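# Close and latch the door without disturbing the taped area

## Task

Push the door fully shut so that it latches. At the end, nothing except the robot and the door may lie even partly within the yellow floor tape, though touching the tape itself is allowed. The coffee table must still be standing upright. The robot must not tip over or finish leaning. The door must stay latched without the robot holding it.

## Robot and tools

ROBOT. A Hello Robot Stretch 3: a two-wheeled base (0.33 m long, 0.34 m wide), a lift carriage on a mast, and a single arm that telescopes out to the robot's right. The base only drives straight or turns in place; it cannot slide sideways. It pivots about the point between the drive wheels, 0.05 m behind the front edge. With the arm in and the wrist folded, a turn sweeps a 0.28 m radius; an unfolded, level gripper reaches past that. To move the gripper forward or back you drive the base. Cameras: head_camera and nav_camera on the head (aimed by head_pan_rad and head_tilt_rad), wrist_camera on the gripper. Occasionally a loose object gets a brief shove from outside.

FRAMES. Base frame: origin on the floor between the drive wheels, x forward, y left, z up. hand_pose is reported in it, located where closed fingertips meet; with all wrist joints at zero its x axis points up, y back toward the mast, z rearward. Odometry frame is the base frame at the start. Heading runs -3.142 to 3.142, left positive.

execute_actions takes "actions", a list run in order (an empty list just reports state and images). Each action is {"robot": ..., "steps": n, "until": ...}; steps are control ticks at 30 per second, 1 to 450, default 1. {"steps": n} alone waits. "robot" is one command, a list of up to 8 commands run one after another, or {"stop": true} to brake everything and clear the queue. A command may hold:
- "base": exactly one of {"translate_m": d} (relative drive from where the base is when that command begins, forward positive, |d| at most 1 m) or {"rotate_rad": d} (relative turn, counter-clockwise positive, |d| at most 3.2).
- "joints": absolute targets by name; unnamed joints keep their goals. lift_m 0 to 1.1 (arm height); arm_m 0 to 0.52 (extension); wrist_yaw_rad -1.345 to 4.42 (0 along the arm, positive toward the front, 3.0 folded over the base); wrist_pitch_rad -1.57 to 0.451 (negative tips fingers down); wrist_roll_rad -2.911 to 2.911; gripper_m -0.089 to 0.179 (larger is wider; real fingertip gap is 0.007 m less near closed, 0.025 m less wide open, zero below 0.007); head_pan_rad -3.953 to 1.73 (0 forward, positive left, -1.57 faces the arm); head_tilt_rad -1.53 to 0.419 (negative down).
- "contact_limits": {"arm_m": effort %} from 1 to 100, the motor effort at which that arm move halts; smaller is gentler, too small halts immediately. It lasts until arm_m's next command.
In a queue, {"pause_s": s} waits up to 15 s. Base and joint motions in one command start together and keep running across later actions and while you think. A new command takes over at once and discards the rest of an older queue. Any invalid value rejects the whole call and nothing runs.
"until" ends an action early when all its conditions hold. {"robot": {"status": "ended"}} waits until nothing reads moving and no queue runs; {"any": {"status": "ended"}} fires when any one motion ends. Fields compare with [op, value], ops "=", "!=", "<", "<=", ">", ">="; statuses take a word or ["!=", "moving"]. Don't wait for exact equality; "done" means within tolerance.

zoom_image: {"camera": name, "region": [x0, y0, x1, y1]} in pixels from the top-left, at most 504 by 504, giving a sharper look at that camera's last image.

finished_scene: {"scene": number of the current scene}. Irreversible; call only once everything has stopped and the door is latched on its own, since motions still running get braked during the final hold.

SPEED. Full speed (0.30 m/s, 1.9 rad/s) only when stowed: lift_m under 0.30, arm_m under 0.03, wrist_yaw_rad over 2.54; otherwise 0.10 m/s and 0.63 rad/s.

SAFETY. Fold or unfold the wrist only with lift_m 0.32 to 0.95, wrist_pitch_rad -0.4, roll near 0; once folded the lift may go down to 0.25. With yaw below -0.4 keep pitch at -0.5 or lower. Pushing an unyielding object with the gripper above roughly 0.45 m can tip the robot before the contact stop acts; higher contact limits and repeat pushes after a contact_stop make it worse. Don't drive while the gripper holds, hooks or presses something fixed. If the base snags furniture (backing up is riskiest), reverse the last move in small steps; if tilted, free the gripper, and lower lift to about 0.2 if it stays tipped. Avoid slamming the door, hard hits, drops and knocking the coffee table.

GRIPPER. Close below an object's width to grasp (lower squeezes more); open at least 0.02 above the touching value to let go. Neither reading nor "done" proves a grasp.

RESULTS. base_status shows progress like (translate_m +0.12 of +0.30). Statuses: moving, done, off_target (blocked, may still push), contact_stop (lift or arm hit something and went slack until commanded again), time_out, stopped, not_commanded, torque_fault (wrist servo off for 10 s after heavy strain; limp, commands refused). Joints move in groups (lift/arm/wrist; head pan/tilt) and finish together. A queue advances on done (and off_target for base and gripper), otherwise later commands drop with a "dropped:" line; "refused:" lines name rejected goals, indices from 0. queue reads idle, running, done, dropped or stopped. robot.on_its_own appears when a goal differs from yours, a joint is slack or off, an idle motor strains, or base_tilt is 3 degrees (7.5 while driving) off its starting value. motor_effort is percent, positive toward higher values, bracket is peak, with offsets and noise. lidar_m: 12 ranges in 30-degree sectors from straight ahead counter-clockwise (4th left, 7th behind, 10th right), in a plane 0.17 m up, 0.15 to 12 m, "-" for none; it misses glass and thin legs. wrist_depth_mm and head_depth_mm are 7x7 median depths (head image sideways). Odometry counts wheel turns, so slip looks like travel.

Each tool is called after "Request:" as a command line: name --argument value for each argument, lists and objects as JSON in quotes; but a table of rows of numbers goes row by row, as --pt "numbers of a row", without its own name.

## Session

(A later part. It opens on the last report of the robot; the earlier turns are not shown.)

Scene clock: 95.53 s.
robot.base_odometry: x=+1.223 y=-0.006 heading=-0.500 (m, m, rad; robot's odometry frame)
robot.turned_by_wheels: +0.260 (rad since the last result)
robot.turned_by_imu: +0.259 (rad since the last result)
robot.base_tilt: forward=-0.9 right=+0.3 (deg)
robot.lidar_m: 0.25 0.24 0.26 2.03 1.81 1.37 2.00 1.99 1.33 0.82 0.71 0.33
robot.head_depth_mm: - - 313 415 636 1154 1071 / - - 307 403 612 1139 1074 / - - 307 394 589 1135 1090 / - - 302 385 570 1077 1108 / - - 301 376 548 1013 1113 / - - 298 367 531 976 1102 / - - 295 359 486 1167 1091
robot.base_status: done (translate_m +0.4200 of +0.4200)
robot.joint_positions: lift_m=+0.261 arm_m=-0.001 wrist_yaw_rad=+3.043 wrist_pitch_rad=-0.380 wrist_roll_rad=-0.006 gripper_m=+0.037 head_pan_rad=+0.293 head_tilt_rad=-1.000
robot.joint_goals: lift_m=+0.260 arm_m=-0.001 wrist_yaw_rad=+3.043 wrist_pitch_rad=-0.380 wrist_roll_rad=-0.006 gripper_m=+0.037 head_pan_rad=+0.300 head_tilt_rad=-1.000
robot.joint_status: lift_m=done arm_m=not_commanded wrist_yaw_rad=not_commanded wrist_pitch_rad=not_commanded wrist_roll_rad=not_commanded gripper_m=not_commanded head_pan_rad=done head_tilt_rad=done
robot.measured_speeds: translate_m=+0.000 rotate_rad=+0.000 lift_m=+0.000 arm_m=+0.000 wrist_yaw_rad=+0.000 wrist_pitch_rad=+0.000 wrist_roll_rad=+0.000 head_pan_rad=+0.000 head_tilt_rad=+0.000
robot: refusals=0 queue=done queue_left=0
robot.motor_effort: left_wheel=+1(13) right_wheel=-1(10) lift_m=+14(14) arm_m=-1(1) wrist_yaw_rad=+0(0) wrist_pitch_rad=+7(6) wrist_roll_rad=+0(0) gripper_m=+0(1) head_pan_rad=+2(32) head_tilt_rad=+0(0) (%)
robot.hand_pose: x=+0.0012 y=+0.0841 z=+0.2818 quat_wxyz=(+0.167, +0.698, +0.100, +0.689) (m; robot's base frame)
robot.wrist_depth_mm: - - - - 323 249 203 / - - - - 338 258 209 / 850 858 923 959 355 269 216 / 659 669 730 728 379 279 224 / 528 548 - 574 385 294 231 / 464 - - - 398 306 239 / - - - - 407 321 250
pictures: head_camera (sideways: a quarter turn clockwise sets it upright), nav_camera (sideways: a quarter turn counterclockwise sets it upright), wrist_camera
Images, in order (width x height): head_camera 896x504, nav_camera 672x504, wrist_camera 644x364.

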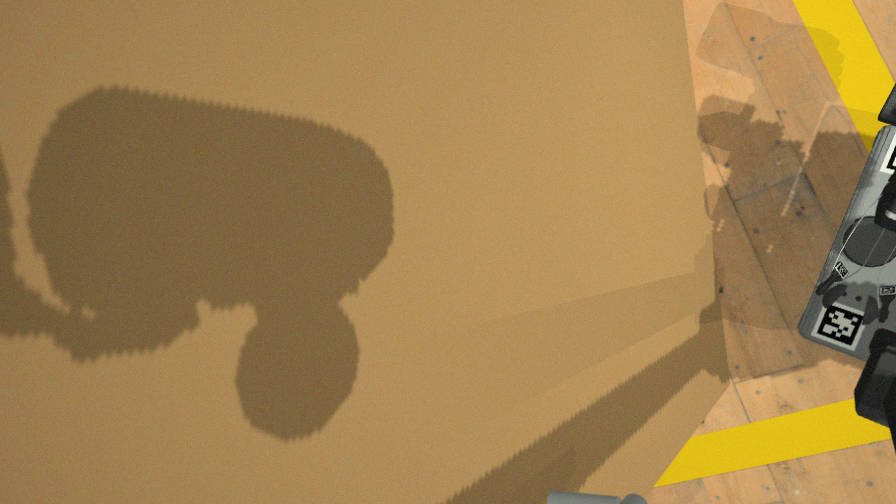

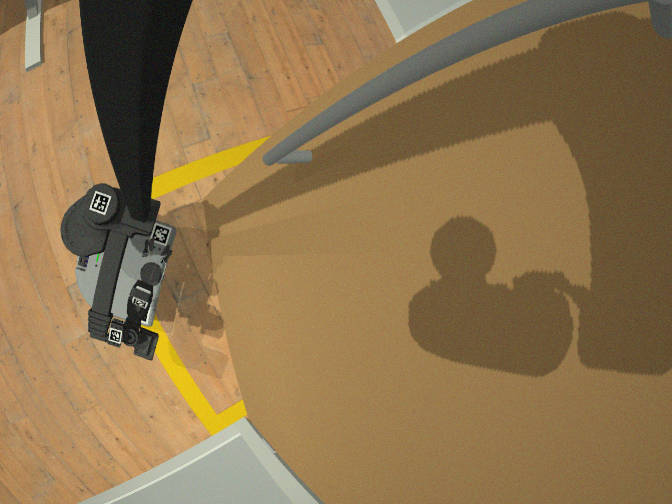

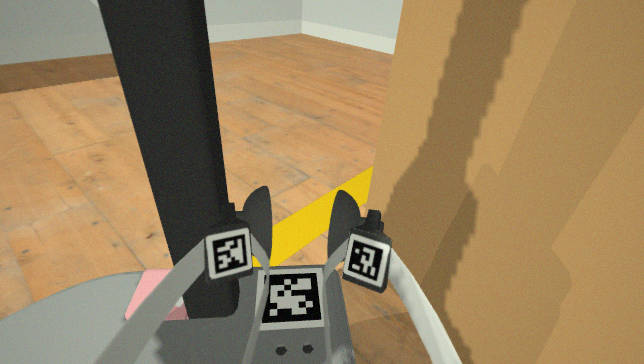

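Request:
execute_actions --actions '[{"robot": [{"base": {"translate_m": 0.115}, "joints": {"lift_m": 0.32, "head_pan_rad": 0.0, "head_tilt_rad": -1.2}}, {"base": {"translate_m": 0.28}}], "steps": 450, "until": {"robot": {"status": "ended"}}}]'

Scene clock: 104.30 s.
robot.base_odometry: x=+1.569 y=-0.195 heading=-0.500 (m, m, rad; robot's odometry frame)
robot.turned_by_wheels: +0.000 (rad since the last result)
robot.turned_by_imu: +0.006 (rad since the last result)
robot.base_tilt: forward=-0.9 right=+0.3 (deg)
robot.lidar_m: - - 0.15 0.19 2.07 1.70 2.39 2.28 0.84 0.45 0.15 -
robot.head_depth_mm: - - - - 369 1149 1081 / - - - - 341 1146 - / - - - - - 962 - / - - - - - 758 - / - - - - - 694 - / - - - - - 1153 - / - - - - - 1150 1124
robot.base_status: done (translate_m +0.2800 of +0.2800)
robot.joint_positions: lift_m=+0.319 arm_m=-0.001 wrist_yaw_rad=+3.043 wrist_pitch_rad=-0.380 wrist_roll_rad=-0.006 gripper_m=+0.037 head_pan_rad=+0.006 head_tilt_rad=-1.187
robot.joint_goals: lift_m=+0.320 arm_m=-0.001 wrist_yaw_rad=+3.043 wrist_pitch_rad=-0.380 wrist_roll_rad=-0.006 gripper_m=+0.037 head_pan_rad=+0.000 head_tilt_rad=-1.200
robot.joint_status: lift_m=done arm_m=not_commanded wrist_yaw_rad=not_commanded wrist_pitch_rad=not_commanded wrist_roll_rad=not_commanded gripper_m=not_commanded head_pan_rad=done head_tilt_rad=done
robot.measured_speeds: translate_m=+0.000 rotate_rad=+0.000 lift_m=+0.000 arm_m=+0.000 wrist_yaw_rad=+0.000 wrist_pitch_rad=+0.000 wrist_roll_rad=+0.000 head_pan_rad=+0.000 head_tilt_rad=+0.000
robot: refusals=0 queue=done queue_left=0
robot.motor_effort: left_wheel=-1(56) right_wheel=+0(11) lift_m=+34(36) arm_m=-1(1) wrist_yaw_rad=-1(0) wrist_pitch_rad=+7(7) wrist_roll_rad=-1(0) gripper_m=-1(0) head_pan_rad=-2(21) head_tilt_rad=-5(16) (%)
robot.hand_pose: x=+0.0012 y=+0.0841 z=+0.3407 quat_wxyz=(+0.168, +0.698, +0.100, +0.689) (m; robot's base frame)
robot.wrist_depth_mm: - - - 338 154 100 74 / - - - 351 158 102 75 / 990 981 - 369 161 103 76 / 748 771 841 396 165 104 76 / 615 626 - 526 156 106 77 / 518 531 543 434 157 107 78 / 463 - - 293 193 109 79
pictures: head_camera (sideways: a quarter turn clockwise sets it upright), nav_camera (sideways: a quarter turn counterclockwise sets it upright), wrist_camera
Images, in order (width x height): head_camera 896x504, nav_camera 672x504, wrist_camera 644x364.

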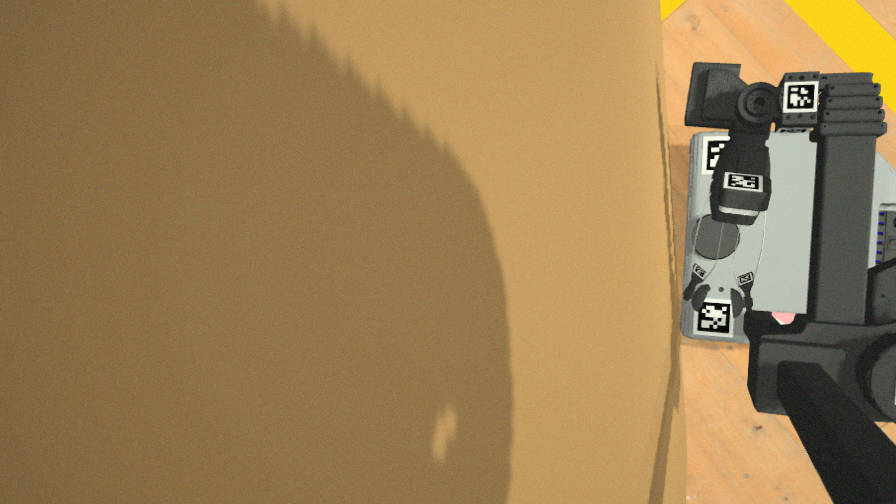

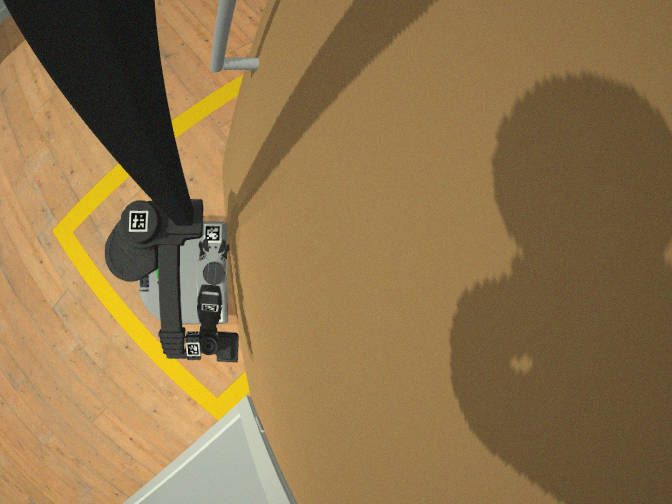

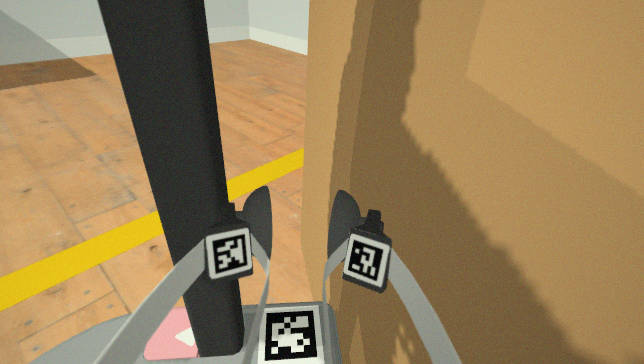

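Request:
execute_actions --actions '[{"robot": [{"base": {"translate_m": 0.055}}, {"base": {"rotate_rad": -0.44}}, {"base": {"translate_m": 0.2}}, {"base": {"rotate_rad": -0.47}}, {"base": {"translate_m": 0.13}}], "steps": 450, "until": {"robot": {"status": "ended"}}}]'

Scene clock: 117.53 s.
robot.base_odometry: x=+1.756 y=-0.512 heading=-1.410 (m, m, rad; robot's odometry frame)
robot.turned_by_wheels: -0.910 (rad since the last result)
robot.turned_by_imu: -0.896 (rad since the last result)
robot.base_tilt: forward=-0.8 right=+0.1 (deg)
robot.lidar_m: - - 0.15 0.21 1.01 1.88 2.42 2.06 2.51 0.55 0.15 -
robot.head_depth_mm: - - - - 447 1155 1088 / - - - - 403 1168 - / - - - - 404 1178 - / - - - - 375 1022 - / - - - - 347 893 - / - - - - 355 1147 - / - - - - 328 1145 1127
robot.base_status: done (translate_m +0.1300 of +0.1300)
robot.joint_positions: lift_m=+0.319 arm_m=-0.001 wrist_yaw_rad=+3.043 wrist_pitch_rad=-0.380 wrist_roll_rad=-0.006 gripper_m=+0.037 head_pan_rad=+0.006 head_tilt_rad=-1.187
robot.joint_goals: lift_m=+0.320 arm_m=-0.001 wrist_yaw_rad=+3.043 wrist_pitch_rad=-0.380 wrist_roll_rad=-0.006 gripper_m=+0.037 head_pan_rad=+0.000 head_tilt_rad=-1.200
robot.joint_status: lift_m=done arm_m=not_commanded wrist_yaw_rad=not_commanded wrist_pitch_rad=not_commanded wrist_roll_rad=not_commanded gripper_m=not_commanded head_pan_rad=done head_tilt_rad=done
robot.measured_speeds: translate_m=+0.000 rotate_rad=+0.000 lift_m=+0.000 arm_m=+0.000 wrist_yaw_rad=+0.000 wrist_pitch_rad=+0.000 wrist_roll_rad=+0.000 head_pan_rad=+0.000 head_tilt_rad=+0.000
robot: refusals=0 queue=done queue_left=0
robot.motor_effort: left_wheel=+1(61) right_wheel=-1(7) lift_m=+34(35) arm_m=+0(1) wrist_yaw_rad=+0(0) wrist_pitch_rad=+7(7) wrist_roll_rad=+0(0) gripper_m=+1(1) head_pan_rad=-3(2) head_tilt_rad=-4(5) (%)
robot.hand_pose: x=+0.0012 y=+0.0841 z=+0.3407 quat_wxyz=(+0.168, +0.698, +0.100, +0.689) (m; robot's base frame)
robot.wrist_depth_mm: - - - 342 171 113 85 / - - - 360 175 116 86 / 984 997 - 380 179 117 87 / 753 763 847 407 184 119 88 / 615 621 - 537 177 122 90 / 518 527 542 460 179 124 91 / 459 - - 325 220 126 92
pictures: head_camera (sideways: a quarter turn clockwise sets it upright), nav_camera (sideways: a quarter turn counterclockwise sets it upright), wrist_camera
Images, in order (width x height): head_camera 896x504, nav_camera 672x504, wrist_camera 644x364.

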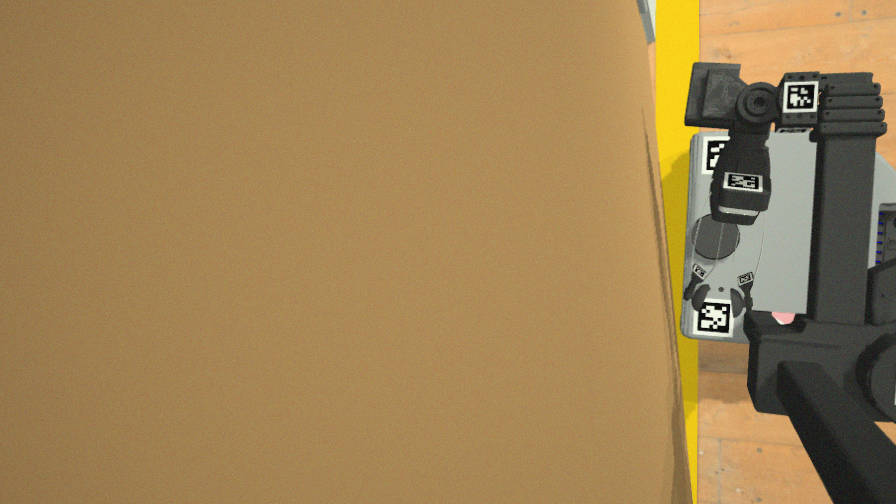

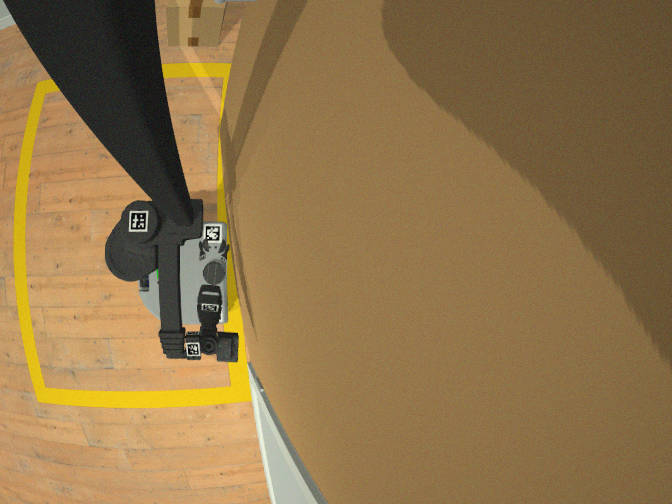

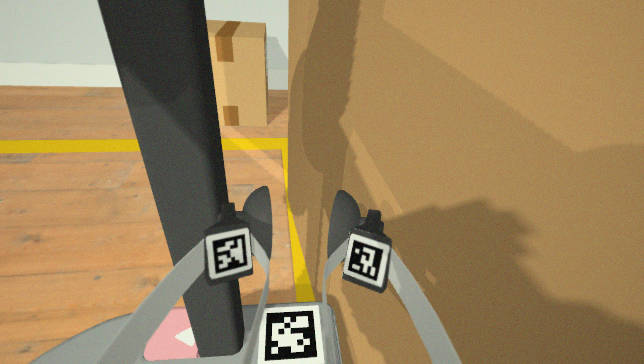

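Request:
execute_actions --actions '[{"robot": [{"base": {"translate_m": 0.055}}], "steps": 200, "until": {"robot": {"status": "ended"}}}]'

Scene clock: 121.20 s.
robot.base_odometry: x=+1.765 y=-0.566 heading=-1.409 (m, m, rad; robot's odometry frame)
robot.turned_by_wheels: +0.001 (rad since the last result)
robot.turned_by_imu: +0.026 (rad since the last result)
robot.base_tilt: forward=-1.0 right=-0.1 (deg)
robot.lidar_m: - - 0.15 0.19 1.02 1.93 2.47 2.12 2.49 0.28 0.15 -
robot.head_depth_mm: - - - - - 1118 1080 / - - - - - 556 - / - - - - - 562 - / - - - - - 448 - / - - - - - 581 - / - - - - - 1154 - / - - - - - 1156 1126
robot.base_status: off_target (translate_m +0.0548 of +0.0550)
robot.joint_positions: lift_m=+0.320 arm_m=-0.001 wrist_yaw_rad=+3.043 wrist_pitch_rad=-0.382 wrist_roll_rad=-0.006 gripper_m=+0.037 head_pan_rad=+0.005 head_tilt_rad=-1.188
robot.joint_goals: lift_m=+0.320 arm_m=-0.001 wrist_yaw_rad=+3.043 wrist_pitch_rad=-0.382 wrist_roll_rad=-0.006 gripper_m=+0.037 head_pan_rad=+0.000 head_tilt_rad=-1.200
robot.joint_status: lift_m=done arm_m=not_commanded wrist_yaw_rad=not_commanded wrist_pitch_rad=not_commanded wrist_roll_rad=not_commanded gripper_m=not_commanded head_pan_rad=done head_tilt_rad=done
robot.measured_speeds: translate_m=+0.000 rotate_rad=+0.000 lift_m=+0.000 arm_m=+0.000 wrist_yaw_rad=+0.000 wrist_pitch_rad=+0.000 wrist_roll_rad=+0.000 head_pan_rad=+0.000 head_tilt_rad=+0.000
robot: refusals=0 queue=done queue_left=0
robot.on_its_own: left_wheel is at rest, and its effort (+56) is outside its rest range (-18 to +18)
robot.motor_effort: left_wheel=+56(66) right_wheel=+0(11) lift_m=+33(34) arm_m=-1(1) wrist_yaw_rad=+0(0) wrist_pitch_rad=+7(7) wrist_roll_rad=+0(0) gripper_m=+0(0) head_pan_rad=-2(3) head_tilt_rad=-4(5) (%)
robot.hand_pose: x=+0.0012 y=+0.0840 z=+0.3405 quat_wxyz=(+0.168, +0.698, +0.101, +0.689) (m; robot's base frame)
robot.wrist_depth_mm: - - - 389 147 91 66 / - - - 401 149 91 66 / 976 995 - 412 150 92 66 / 762 765 831 426 152 93 67 / 608 620 - 610 141 93 67 / 515 538 545 459 142 94 67 / 458 - - 276 174 95 68
pictures: head_camera (sideways: a quarter turn clockwise sets it upright), nav_camera (sideways: a quarter turn counterclockwise sets it upright), wrist_camera
Images, in order (width x height): head_camera 896x504, nav_camera 672x504, wrist_camera 644x364.

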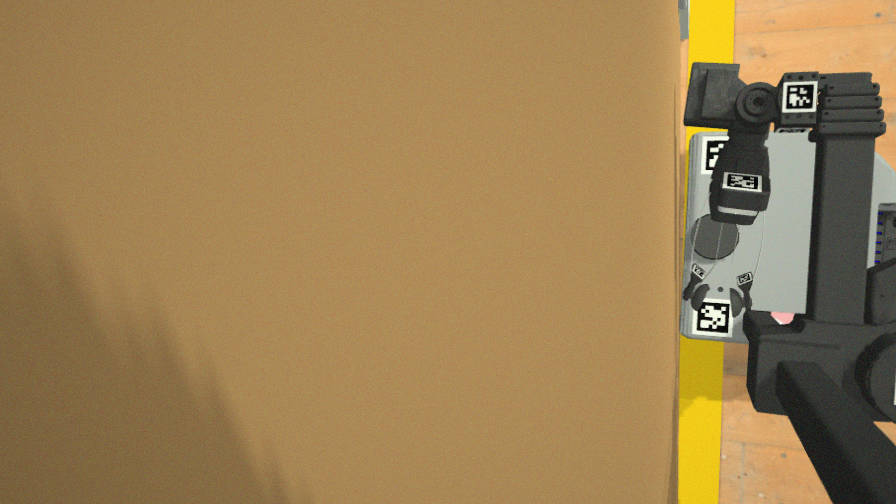

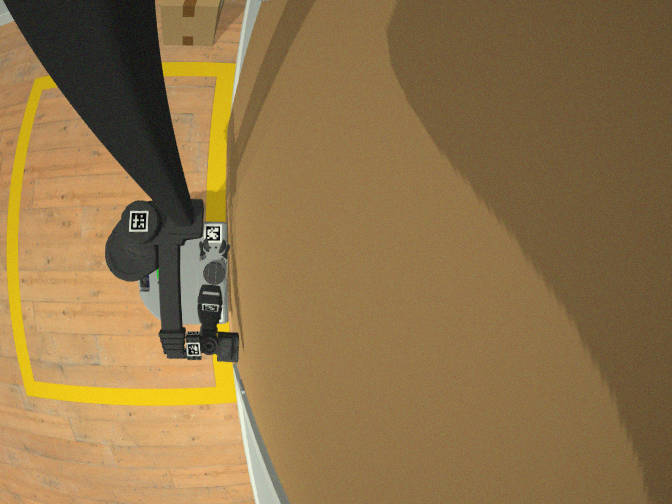

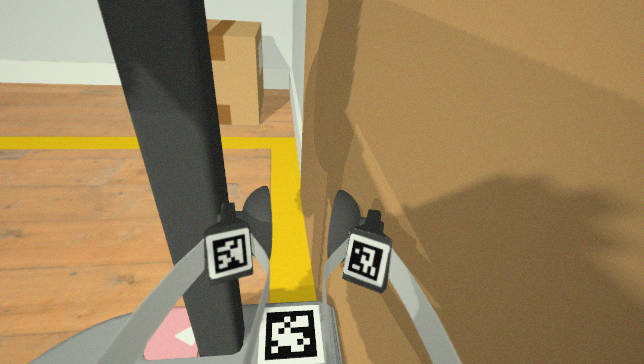

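Request:
execute_actions --actions '[{"robot": [{"base": {"translate_m": -0.16}, "joints": {"lift_m": 0.27}}, {"base": {"rotate_rad": -1.2}}, {"base": {"translate_m": -0.29}}, {"base": {"rotate_rad": 1.18}}, {"base": {"translate_m": 0.22}, "joints": {"lift_m": 0.32}}], "steps": 450, "until": {"robot": {"status": "ended"}}}]'

Scene clock: 139.10 s.
robot.base_odometry: x=+2.020 y=-0.479 heading=-1.430 (m, m, rad; robot's odometry frame)
robot.turned_by_wheels: -0.021 (rad since the last result)
robot.turned_by_imu: -0.020 (rad since the last result)
robot.base_tilt: forward=-1.0 right=+0.1 (deg)
robot.lidar_m: - - 0.15 0.29 0.74 1.53 2.43 2.17 2.79 0.49 0.15 -
robot.head_depth_mm: - - - - 399 1147 1088 / - - - - 393 1173 - / - - - - 387 1172 - / - - - - 384 1029 - / - - - - 419 1171 - / - - - - 413 1161 - / - - - - 408 1170 1122
robot.base_status: done (translate_m +0.2200 of +0.2200)
robot.joint_positions: lift_m=+0.319 arm_m=-0.001 wrist_yaw_rad=+3.043 wrist_pitch_rad=-0.382 wrist_roll_rad=-0.006 gripper_m=+0.037 head_pan_rad=+0.005 head_tilt_rad=-1.188
robot.joint_goals: lift_m=+0.320 arm_m=-0.001 wrist_yaw_rad=+3.043 wrist_pitch_rad=-0.382 wrist_roll_rad=-0.006 gripper_m=+0.037 head_pan_rad=+0.000 head_tilt_rad=-1.200
robot.joint_status: lift_m=done arm_m=not_commanded wrist_yaw_rad=not_commanded wrist_pitch_rad=not_commanded wrist_roll_rad=not_commanded gripper_m=not_commanded head_pan_rad=done head_tilt_rad=done
robot.measured_speeds: translate_m=+0.000 rotate_rad=+0.000 lift_m=+0.000 arm_m=+0.000 wrist_yaw_rad=+0.000 wrist_pitch_rad=+0.000 wrist_roll_rad=+0.000 head_pan_rad=+0.000 head_tilt_rad=+0.000
robot: refusals=0 queue=done queue_left=0
robot.motor_effort: left_wheel=-2(57) right_wheel=+2(10) lift_m=+35(37) arm_m=-1(1) wrist_yaw_rad=+0(0) wrist_pitch_rad=+7(7) wrist_roll_rad=+0(0) gripper_m=+0(1) head_pan_rad=-2(2) head_tilt_rad=-4(4) (%)
robot.hand_pose: x=+0.0012 y=+0.0839 z=+0.3404 quat_wxyz=(+0.168, +0.698, +0.101, +0.689) (m; robot's base frame)
robot.wrist_depth_mm: 961 - - 687 214 134 98 / - - 746 697 217 135 98 / 969 992 829 720 220 137 99 / 751 764 851 700 223 138 100 / 613 621 - 656 209 139 101 / 518 532 545 540 210 141 101 / 458 - - 402 258 142 102
pictures: head_camera (sideways: a quarter turn clockwise sets it upright), nav_camera (sideways: a quarter turn counterclockwise sets it upright), wrist_camera
Images, in order (width x height): head_camera 896x504, nav_camera 672x504, wrist_camera 644x364.

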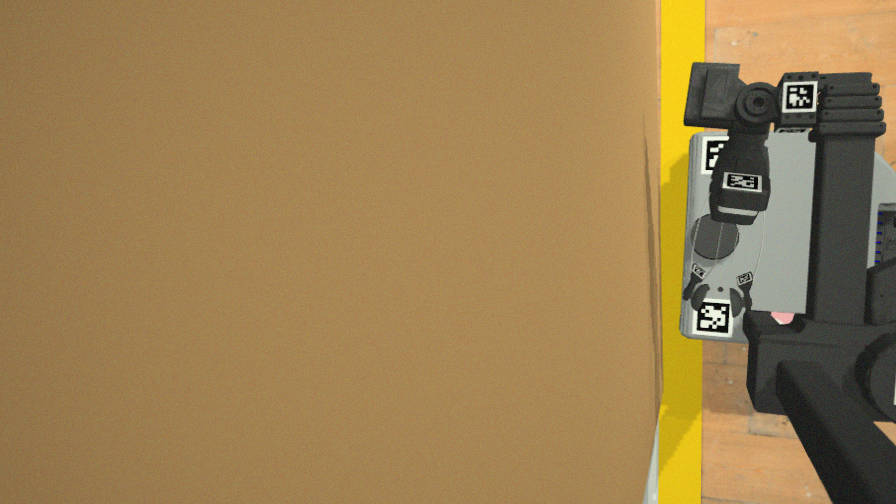

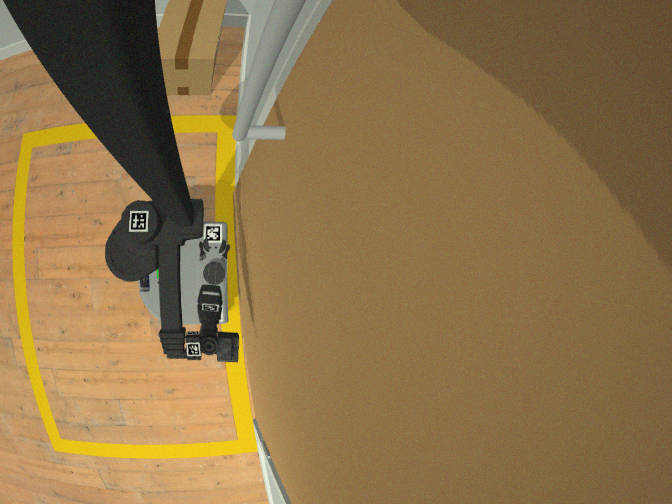

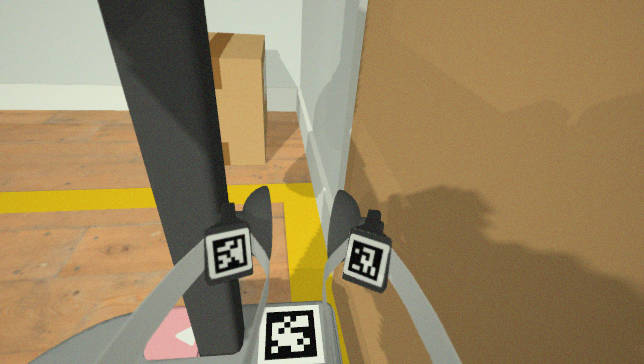

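Request:
execute_actions --actions '[{"robot": [{"base": {"translate_m": 0.028}}, {"base": {"translate_m": 0.035}}], "steps": 200, "until": {"robot": {"status": "ended"}}}]'

Scene clock: 142.83 s.
robot.base_odometry: x=+2.029 y=-0.541 heading=-1.430 (m, m, rad; robot's odometry frame)
robot.turned_by_wheels: +0.000 (rad since the last result)
robot.turned_by_imu: +0.059 (rad since the last result)
robot.base_tilt: forward=-1.0 right=+0.0 (deg)
robot.lidar_m: - - 0.15 0.20 0.75 1.62 2.47 2.21 2.74 0.21 0.15 -
robot.head_depth_mm: - - - - - 1137 1091 / - - - - - 787 1072 / - - - - - 653 - / - - - - - - - / - - - - - 819 - / - - - - - 1174 - / - - - - - 1163 1132
robot.base_status: off_target (translate_m +0.0349 of +0.0350)
robot.joint_positions: lift_m=+0.320 arm_m=-0.001 wrist_yaw_rad=+3.045 wrist_pitch_rad=-0.381 wrist_roll_rad=-0.006 gripper_m=+0.037 head_pan_rad=-0.004 head_tilt_rad=-1.210
robot.joint_goals: lift_m=+0.320 arm_m=-0.001 wrist_yaw_rad=+3.045 wrist_pitch_rad=-0.381 wrist_roll_rad=-0.006 gripper_m=+0.037 head_pan_rad=+0.000 head_tilt_rad=-1.200
robot.joint_status: lift_m=done arm_m=not_commanded wrist_yaw_rad=not_commanded wrist_pitch_rad=not_commanded wrist_roll_rad=not_commanded gripper_m=not_commanded head_pan_rad=done head_tilt_rad=done
robot.measured_speeds: translate_m=+0.000 rotate_rad=+0.000 lift_m=+0.000 arm_m=+0.000 wrist_yaw_rad=+0.000 wrist_pitch_rad=+0.000 wrist_roll_rad=+0.000 head_pan_rad=+0.000 head_tilt_rad=+0.000
robot: refusals=0 queue=done queue_left=0
robot.on_its_own: left_wheel is at rest, and its effort (+31) is outside its rest range (-18 to +18)
robot.motor_effort: left_wheel=+31(70) right_wheel=+13(17) lift_m=+32(34) arm_m=-1(1) wrist_yaw_rad=-2(3) wrist_pitch_rad=+7(7) wrist_roll_rad=+0(1) gripper_m=-1(1) head_pan_rad=+1(4) head_tilt_rad=+3(5) (%)
robot.hand_pose: x=+0.0008 y=+0.0840 z=+0.3405 quat_wxyz=(+0.167, +0.698, +0.101, +0.689) (m; robot's base frame)
robot.wrist_depth_mm: 998 - - 696 145 86 61 / - - 753 693 146 87 61 / 977 968 837 682 146 86 62 / 755 759 839 677 147 87 62 / 612 621 - 633 134 87 62 / 522 535 546 484 134 87 62 / 455 - - 271 165 87 62
pictures: head_camera (sideways: a quarter turn clockwise sets it upright), nav_camera (sideways: a quarter turn counterclockwise sets it upright), wrist_camera
Images, in order (width x height): head_camera 896x504, nav_camera 672x504, wrist_camera 644x364.

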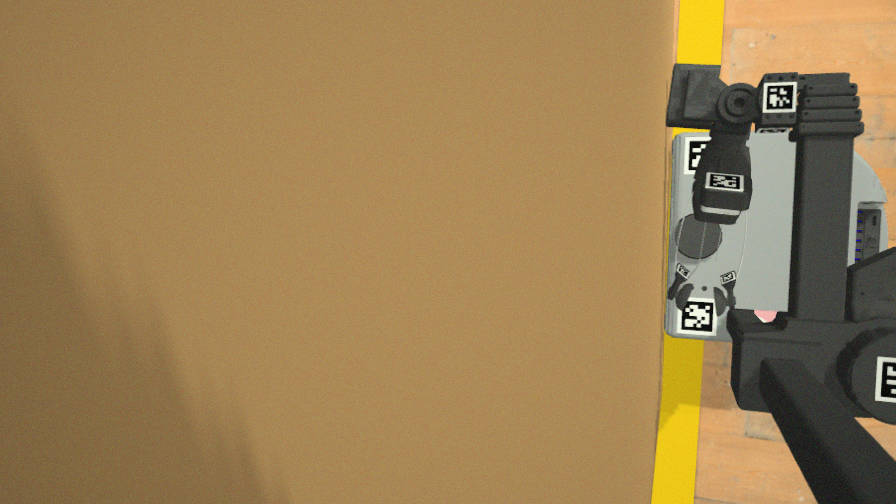

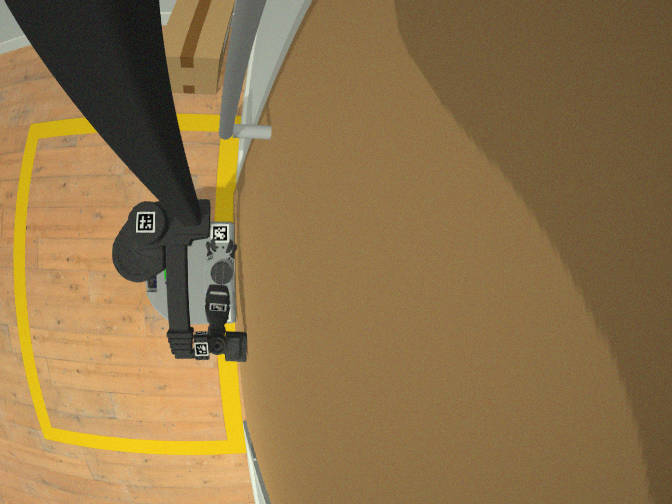

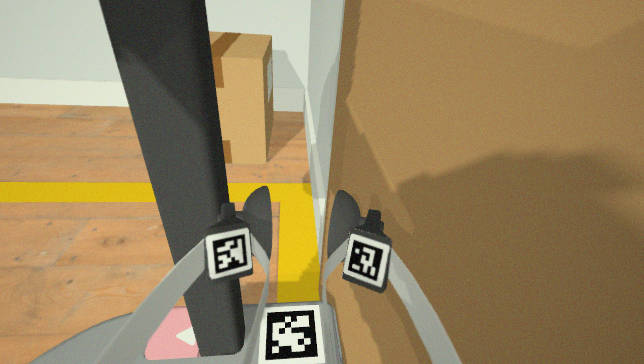

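Request:
execute_actions --actions '[{"robot": [{"base": {"translate_m": 0.03}, "joints": {"head_tilt_rad": -1.5}}], "steps": 200, "until": {"robot": {"status": "ended"}}}]'

Scene clock: 145.33 s.
robot.base_odometry: x=+2.033 y=-0.570 heading=-1.430 (m, m, rad; robot's odometry frame)
robot.turned_by_wheels: +0.000 (rad since the last result)
robot.turned_by_imu: +0.000 (rad since the last result)
robot.base_tilt: forward=-1.0 right=+0.1 (deg)
robot.lidar_m: - - 0.15 0.20 0.75 1.62 2.47 2.21 2.74 0.21 0.15 -
robot.head_depth_mm: - - - 798 1218 1208 1184 / - - - 517 - 1204 1189 / - - - 448 - 1209 1197 / - - - 469 - 1210 1197 / - - - 620 - 1215 1205 / - - - 972 1253 1228 1209 / - - - 1179 1255 1222 1216
robot.base_status: off_target (translate_m +0.0298 of +0.0300)
robot.joint_positions: lift_m=+0.320 arm_m=-0.001 wrist_yaw_rad=+3.046 wrist_pitch_rad=-0.381 wrist_roll_rad=-0.006 gripper_m=+0.037 head_pan_rad=-0.004 head_tilt_rad=-1.483
robot.joint_goals: lift_m=+0.320 arm_m=-0.001 wrist_yaw_rad=+3.046 wrist_pitch_rad=-0.381 wrist_roll_rad=-0.006 gripper_m=+0.037 head_pan_rad=+0.000 head_tilt_rad=-1.500
robot.joint_status: lift_m=done arm_m=not_commanded wrist_yaw_rad=not_commanded wrist_pitch_rad=not_commanded wrist_roll_rad=not_commanded gripper_m=not_commanded head_pan_rad=done head_tilt_rad=done
robot.measured_speeds: translate_m=+0.000 rotate_rad=+0.000 lift_m=+0.000 arm_m=+0.000 wrist_yaw_rad=+0.000 wrist_pitch_rad=+0.000 wrist_roll_rad=+0.000 head_pan_rad=+0.000 head_tilt_rad=+0.000
robot: refusals=0 queue=done queue_left=0
robot.on_its_own: left_wheel is at rest, and its effort (+46) is outside its rest range (-18 to +18); right_wheel is at rest, and its effort (+21) is outside its rest range (-18 to +18)
robot.motor_effort: left_wheel=+46(47) right_wheel=+21(22) lift_m=+31(33) arm_m=-1(1) wrist_yaw_rad=-3(2) wrist_pitch_rad=+7(7) wrist_roll_rad=+0(0) gripper_m=+0(1) head_pan_rad=+1(1) head_tilt_rad=-6(21) (%)
robot.hand_pose: x=+0.0006 y=+0.0840 z=+0.3406 quat_wxyz=(+0.167, +0.698, +0.101, +0.689) (m; robot's base frame)
robot.wrist_depth_mm: 999 - - 701 145 86 61 / - - 752 697 146 87 61 / 971 991 838 685 147 87 62 / 752 773 838 685 147 87 62 / 615 626 - 630 134 87 62 / 514 536 542 488 135 87 62 / 456 - - 271 165 87 62
pictures: head_camera (sideways: a quarter turn clockwise sets it upright), nav_camera (sideways: a quarter turn counterclockwise sets it upright), wrist_camera
Images, in order (width x height): head_camera 896x504, nav_camera 672x504, wrist_camera 644x364.

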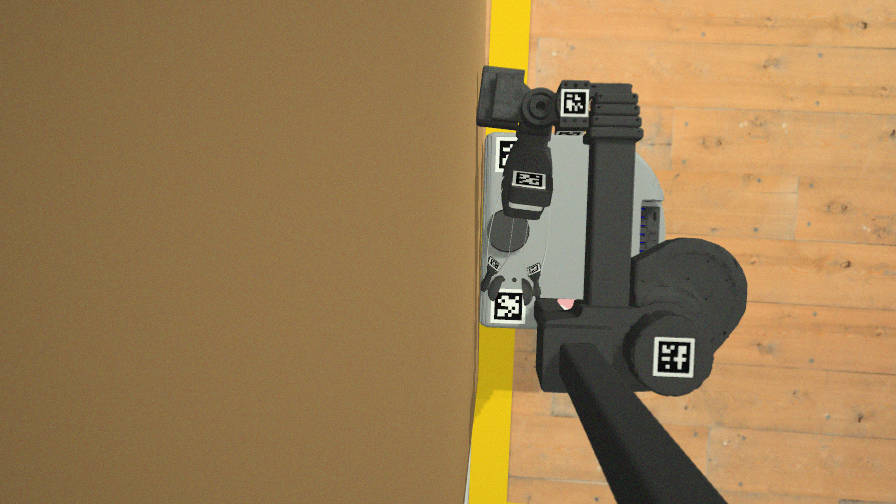

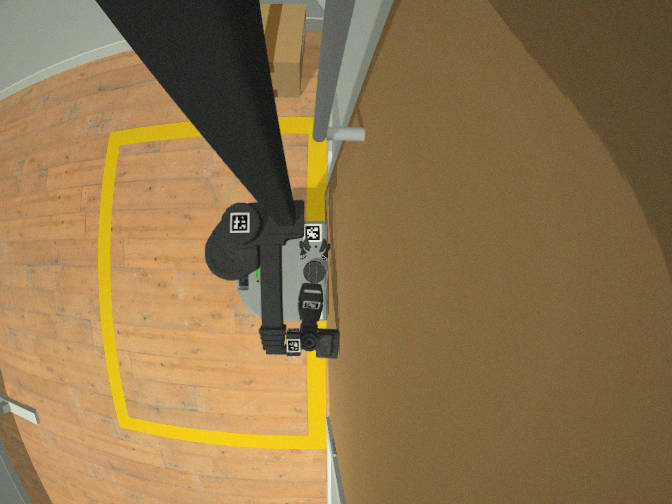

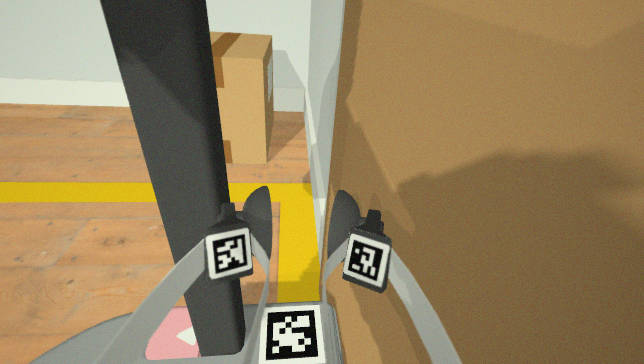

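Request:
execute_actions --actions '[{"robot": [{"base": {"translate_m": -0.3}, "joints": {"lift_m": 0.27}}, {"base": {"rotate_rad": 1.55}, "joints": {"head_pan_rad": -1.9, "head_tilt_rad": -0.5}}, {"base": {"translate_m": 0.36}}], "steps": 400, "until": {"robot": {"status": "ended"}}}]'

Scene clock: 155.87 s.
robot.base_odometry: x=+2.349 y=-0.230 heading=+0.120 (m, m, rad; robot's odometry frame)
robot.turned_by_wheels: +1.550 (rad since the last result)
robot.turned_by_imu: +1.541 (rad since the last result)
robot.base_tilt: forward=-0.9 right=+0.1 (deg)
robot.lidar_m: 0.37 0.79 1.07 2.17 2.14 3.05 1.53 0.50 0.35 0.34 0.37 0.38
robot.head_depth_mm: 292 323 361 408 471 557 684 / - 319 353 387 447 523 631 / - 301 331 360 401 455 587 / - 292 320 358 405 465 547 / - 291 313 351 397 450 534 / - 286 307 340 381 440 517 / - 282 301 339 381 431 498
robot.base_status: done (translate_m +0.3600 of +0.3600)
robot.joint_positions: lift_m=+0.271 arm_m=-0.001 wrist_yaw_rad=+3.044 wrist_pitch_rad=-0.381 wrist_roll_rad=-0.006 gripper_m=+0.037 head_pan_rad=-1.893 head_tilt_rad=-0.507
robot.joint_goals: lift_m=+0.270 arm_m=-0.001 wrist_yaw_rad=+3.044 wrist_pitch_rad=-0.381 wrist_roll_rad=-0.006 gripper_m=+0.037 head_pan_rad=-1.900 head_tilt_rad=-0.500
robot.joint_status: lift_m=done arm_m=not_commanded wrist_yaw_rad=not_commanded wrist_pitch_rad=not_commanded wrist_roll_rad=not_commanded gripper_m=not_commanded head_pan_rad=done head_tilt_rad=done
robot.measured_speeds: translate_m=+0.000 rotate_rad=+0.000 lift_m=+0.000 arm_m=+0.000 wrist_yaw_rad=+0.000 wrist_pitch_rad=+0.000 wrist_roll_rad=+0.000 head_pan_rad=+0.000 head_tilt_rad=+0.000
robot: refusals=0 queue=done queue_left=0
robot.motor_effort: left_wheel=-2(46) right_wheel=+2(22) lift_m=+14(31) arm_m=-1(1) wrist_yaw_rad=-1(2) wrist_pitch_rad=+7(7) wrist_roll_rad=+0(0) gripper_m=-1(1) head_pan_rad=-2(32) head_tilt_rad=+2(27) (%)
robot.hand_pose: x=+0.0010 y=+0.0839 z=+0.2915 quat_wxyz=(+0.168, +0.698, +0.101, +0.689) (m; robot's base frame)
robot.wrist_depth_mm: - - - - - - 765 / - - - - - - 771 / 869 887 931 972 - - 774 / 670 680 755 741 762 792 739 / 548 555 - 590 615 633 642 / 472 498 - 501 506 516 530 / - - - - 429 442 451
pictures: head_camera (sideways: a quarter turn clockwise sets it upright), nav_camera (sideways: a quarter turn counterclockwise sets it upright), wrist_camera
Images, in order (width x height): head_camera 896x504, nav_camera 672x504, wrist_camera 644x364.

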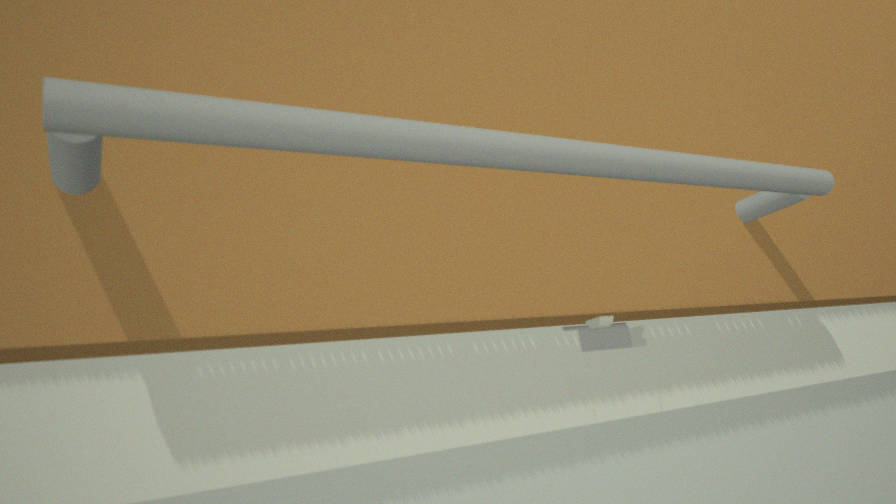

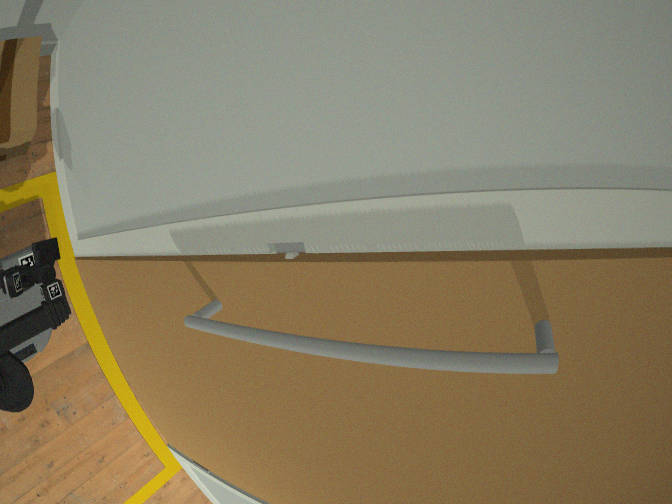

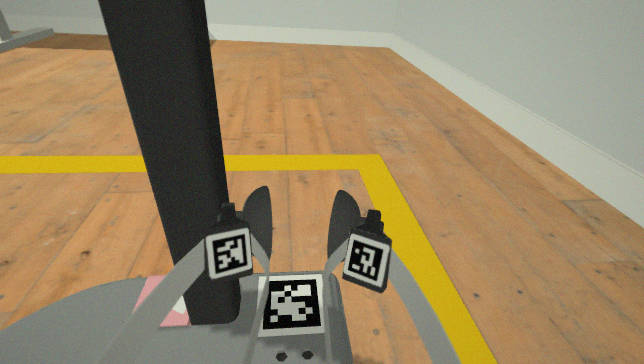

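Request:
execute_actions --actions '[{"robot": [{"base": {"translate_m": -0.1}, "joints": {"lift_m": 0.34, "wrist_pitch_rad": -0.4, "head_pan_rad": -1.57, "head_tilt_rad": -1.25}}, {"joints": {"wrist_yaw_rad": 1.62, "arm_m": 0.04}}, {"joints": {"wrist_pitch_rad": 0.0, "lift_m": 0.22}}], "steps": 400, "until": {"robot": {"status": "ended"}}}]'

Scene clock: 166.67 s.
robot.base_odometry: x=+2.250 y=-0.242 heading=+0.120 (m, m, rad; robot's odometry frame)
robot.turned_by_wheels: +0.000 (rad since the last result)
robot.turned_by_imu: +0.001 (rad since the last result)
robot.base_tilt: forward=-1.0 right=+0.2 (deg)
robot.lidar_m: 0.47 0.90 1.20 2.17 2.24 2.96 1.55 0.51 0.36 0.34 0.36 0.48
robot.head_depth_mm: 347 443 612 981 1230 1172 1090 / 346 443 609 977 1247 - - / 336 398 611 976 - - - / 346 442 608 972 1240 1175 1109 / 359 454 624 1041 1235 1174 1105 / 360 473 654 1052 1251 1170 1106 / 372 474 654 1061 1233 1167 1114
robot.base_status: done (translate_m -0.1000 of -0.1000)
robot.joint_positions: lift_m=+0.221 arm_m=+0.040 wrist_yaw_rad=+1.622 wrist_pitch_rad=-0.024 wrist_roll_rad=-0.006 gripper_m=+0.037 head_pan_rad=-1.576 head_tilt_rad=-1.235
robot.joint_goals: lift_m=+0.220 arm_m=+0.040 wrist_yaw_rad=+1.620 wrist_pitch_rad=+0.000 wrist_roll_rad=-0.006 gripper_m=+0.037 head_pan_rad=-1.570 head_tilt_rad=-1.250
robot.joint_status: lift_m=done arm_m=done wrist_yaw_rad=done wrist_pitch_rad=done wrist_roll_rad=not_commanded gripper_m=not_commanded head_pan_rad=done head_tilt_rad=done
robot.measured_speeds: translate_m=+0.000 rotate_rad=+0.000 lift_m=+0.000 arm_m=+0.000 wrist_yaw_rad=+0.000 wrist_pitch_rad=+0.000 wrist_roll_rad=+0.000 head_pan_rad=+0.000 head_tilt_rad=+0.000
robot: refusals=0 queue=done queue_left=0
robot.motor_effort: left_wheel=-1(13) right_wheel=+1(5) lift_m=+13(36) arm_m=+3(2) wrist_yaw_rad=-1(3) wrist_pitch_rad=+10(10) wrist_roll_rad=+0(0) gripper_m=+1(0) head_pan_rad=+2(21) head_tilt_rad=-5(30) (%)
robot.hand_pose: x=+0.2339 y=-0.1717 z=+0.3290 quat_wxyz=(+0.495, +0.517, -0.479, +0.508) (m; robot's base frame)
robot.wrist_depth_mm: 732 740 742 745 634 308 202 / 761 765 770 772 612 302 200 / 797 790 789 807 590 296 198 / 817 821 469 560 573 293 196 / 829 837 - 419 496 288 194 / 654 685 443 435 475 285 192 / 514 530 461 462 529 279 190
pictures: head_camera (sideways: a quarter turn clockwise sets it upright), nav_camera (sideways: a quarter turn counterclockwise sets it upright), wrist_camera
Images, in order (width x height): head_camera 896x504, nav_camera 672x504, wrist_camera 644x364.

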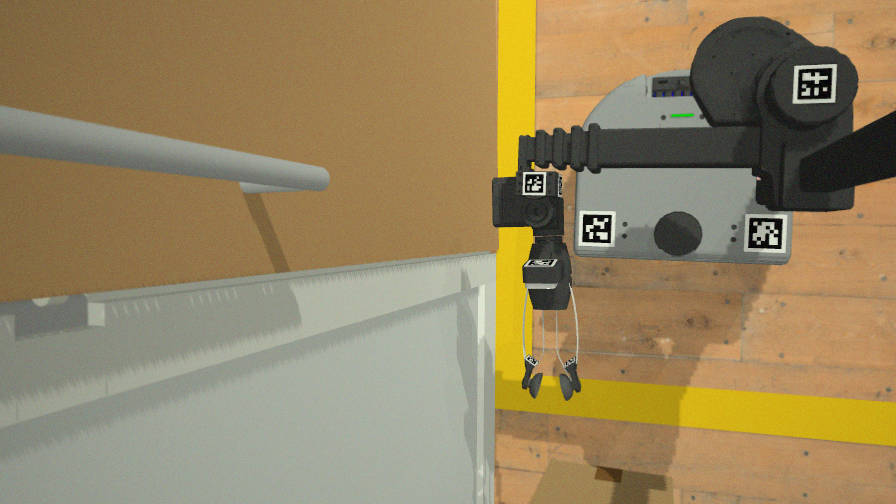

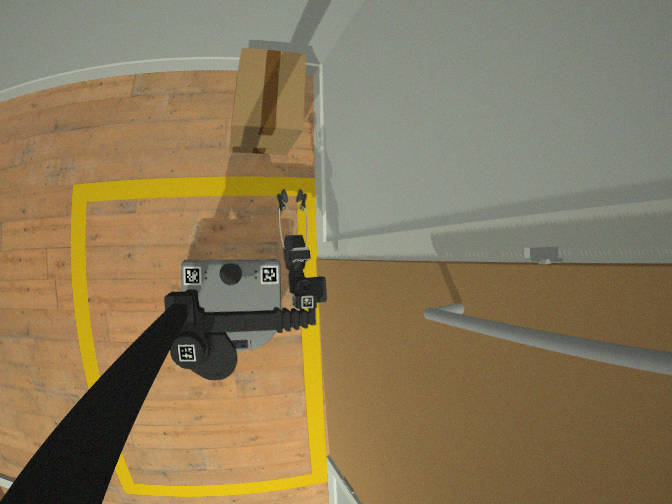

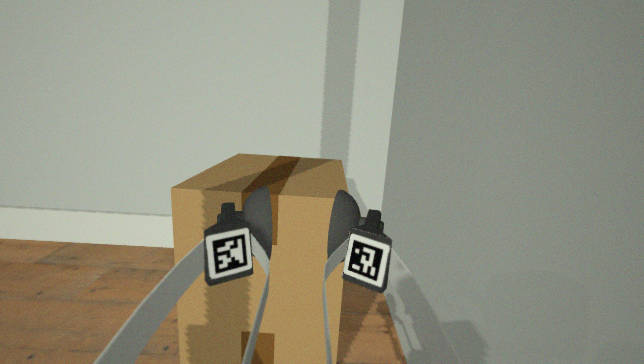

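Request:
execute_actions --actions '[{"robot": [{"joints": {"arm_m": 0.105, "lift_m": 0.06}}], "steps": 200, "until": {"robot": {"status": "ended"}}}, {"robot": {"joints": {"arm_m": 0.17}, "contact_limits": {"arm_m": 40}}, "steps": 150, "until": {"robot": {"status": "ended"}}}]'

Scene clock: 170.63 s.
robot.base_odometry: x=+2.250 y=-0.242 heading=+0.120 (m, m, rad; robot's odometry frame)
robot.turned_by_wheels: +0.000 (rad since the last result)
robot.turned_by_imu: +0.000 (rad since the last result)
robot.base_tilt: forward=-0.9 right=+0.0 (deg)
robot.lidar_m: 0.47 0.90 1.20 2.17 2.24 2.96 1.57 0.53 0.38 0.37 0.50 0.48
robot.head_depth_mm: 375 477 656 1045 1229 1160 1089 / 376 479 659 1055 1242 - 1087 / 355 436 661 979 1266 - 1080 / 378 481 666 984 1253 1173 1102 / 374 464 637 1064 1244 1170 1108 / 366 482 667 1080 1245 1168 1104 / 378 484 670 1080 1227 1175 1115
robot.base_status: done (translate_m -0.1000 of -0.1000)
robot.joint_positions: lift_m=+0.060 arm_m=+0.145 wrist_yaw_rad=+1.601 wrist_pitch_rad=-0.023 wrist_roll_rad=-0.006 gripper_m=+0.037 head_pan_rad=-1.576 head_tilt_rad=-1.238
robot.joint_goals: lift_m=+0.060 arm_m=+0.145 wrist_yaw_rad=+1.620 wrist_pitch_rad=+0.000 wrist_roll_rad=-0.006 gripper_m=+0.037 head_pan_rad=-1.570 head_tilt_rad=-1.250
robot.joint_status: lift_m=done arm_m=contact_stop wrist_yaw_rad=done wrist_pitch_rad=done wrist_roll_rad=not_commanded gripper_m=not_commanded head_pan_rad=done head_tilt_rad=done
robot.measured_speeds: translate_m=+0.001 rotate_rad=-0.013 lift_m=-0.001 arm_m=+0.002 wrist_yaw_rad=+0.390 wrist_pitch_rad=+0.000 wrist_roll_rad=+0.000 head_pan_rad=+0.000 head_tilt_rad=-0.048
robot: refusals=0 queue=dropped queue_left=0
robot.on_its_own: arm_m is slack since a contact_stop, until your next command for it (your +0.170 is given up)
robot.motor_effort: left_wheel=-21(20) right_wheel=+5(9) lift_m=+14(15) arm_m=+6(41) wrist_yaw_rad=+6(23) wrist_pitch_rad=+9(10) wrist_roll_rad=+0(0) gripper_m=+1(1) head_pan_rad=+2(3) head_tilt_rad=-4(6) (%)
robot.contact_limits: arm_m 40 (drawing in: default 22, maximum 36; extending or still: default 30, maximum 49)
robot.hand_pose: x=+0.2342 y=-0.2824 z=+0.1693 quat_wxyz=(+0.500, +0.512, -0.485, +0.503) (m; robot's base frame)
robot.wrist_depth_mm: 722 736 735 742 238 121 81 / 736 374 375 766 231 119 80 / 785 389 386 793 224 117 79 / 775 401 402 774 218 115 78 / 527 420 - 590 190 114 78 / 387 397 390 417 185 112 77 / 308 310 317 321 208 111 76
pictures: head_camera (sideways: a quarter turn clockwise sets it upright), nav_camera (sideways: a quarter turn counterclockwise sets it upright), wrist_camera
Images, in order (width x height): head_camera 896x504, nav_camera 672x504, wrist_camera 644x364.

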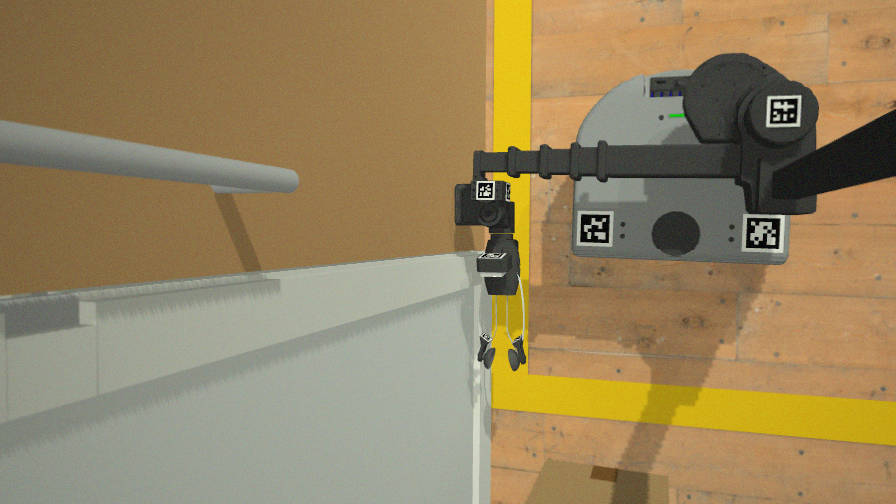

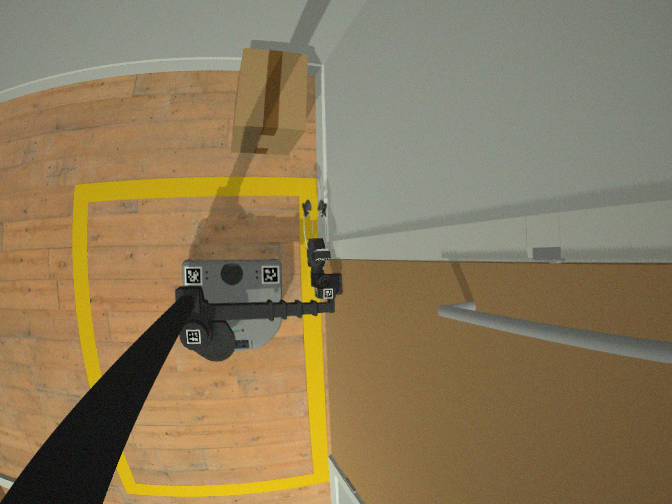

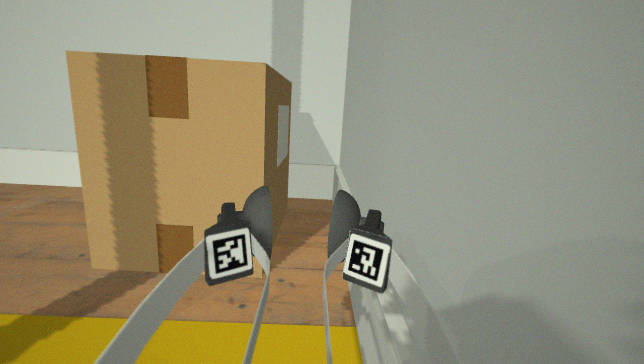

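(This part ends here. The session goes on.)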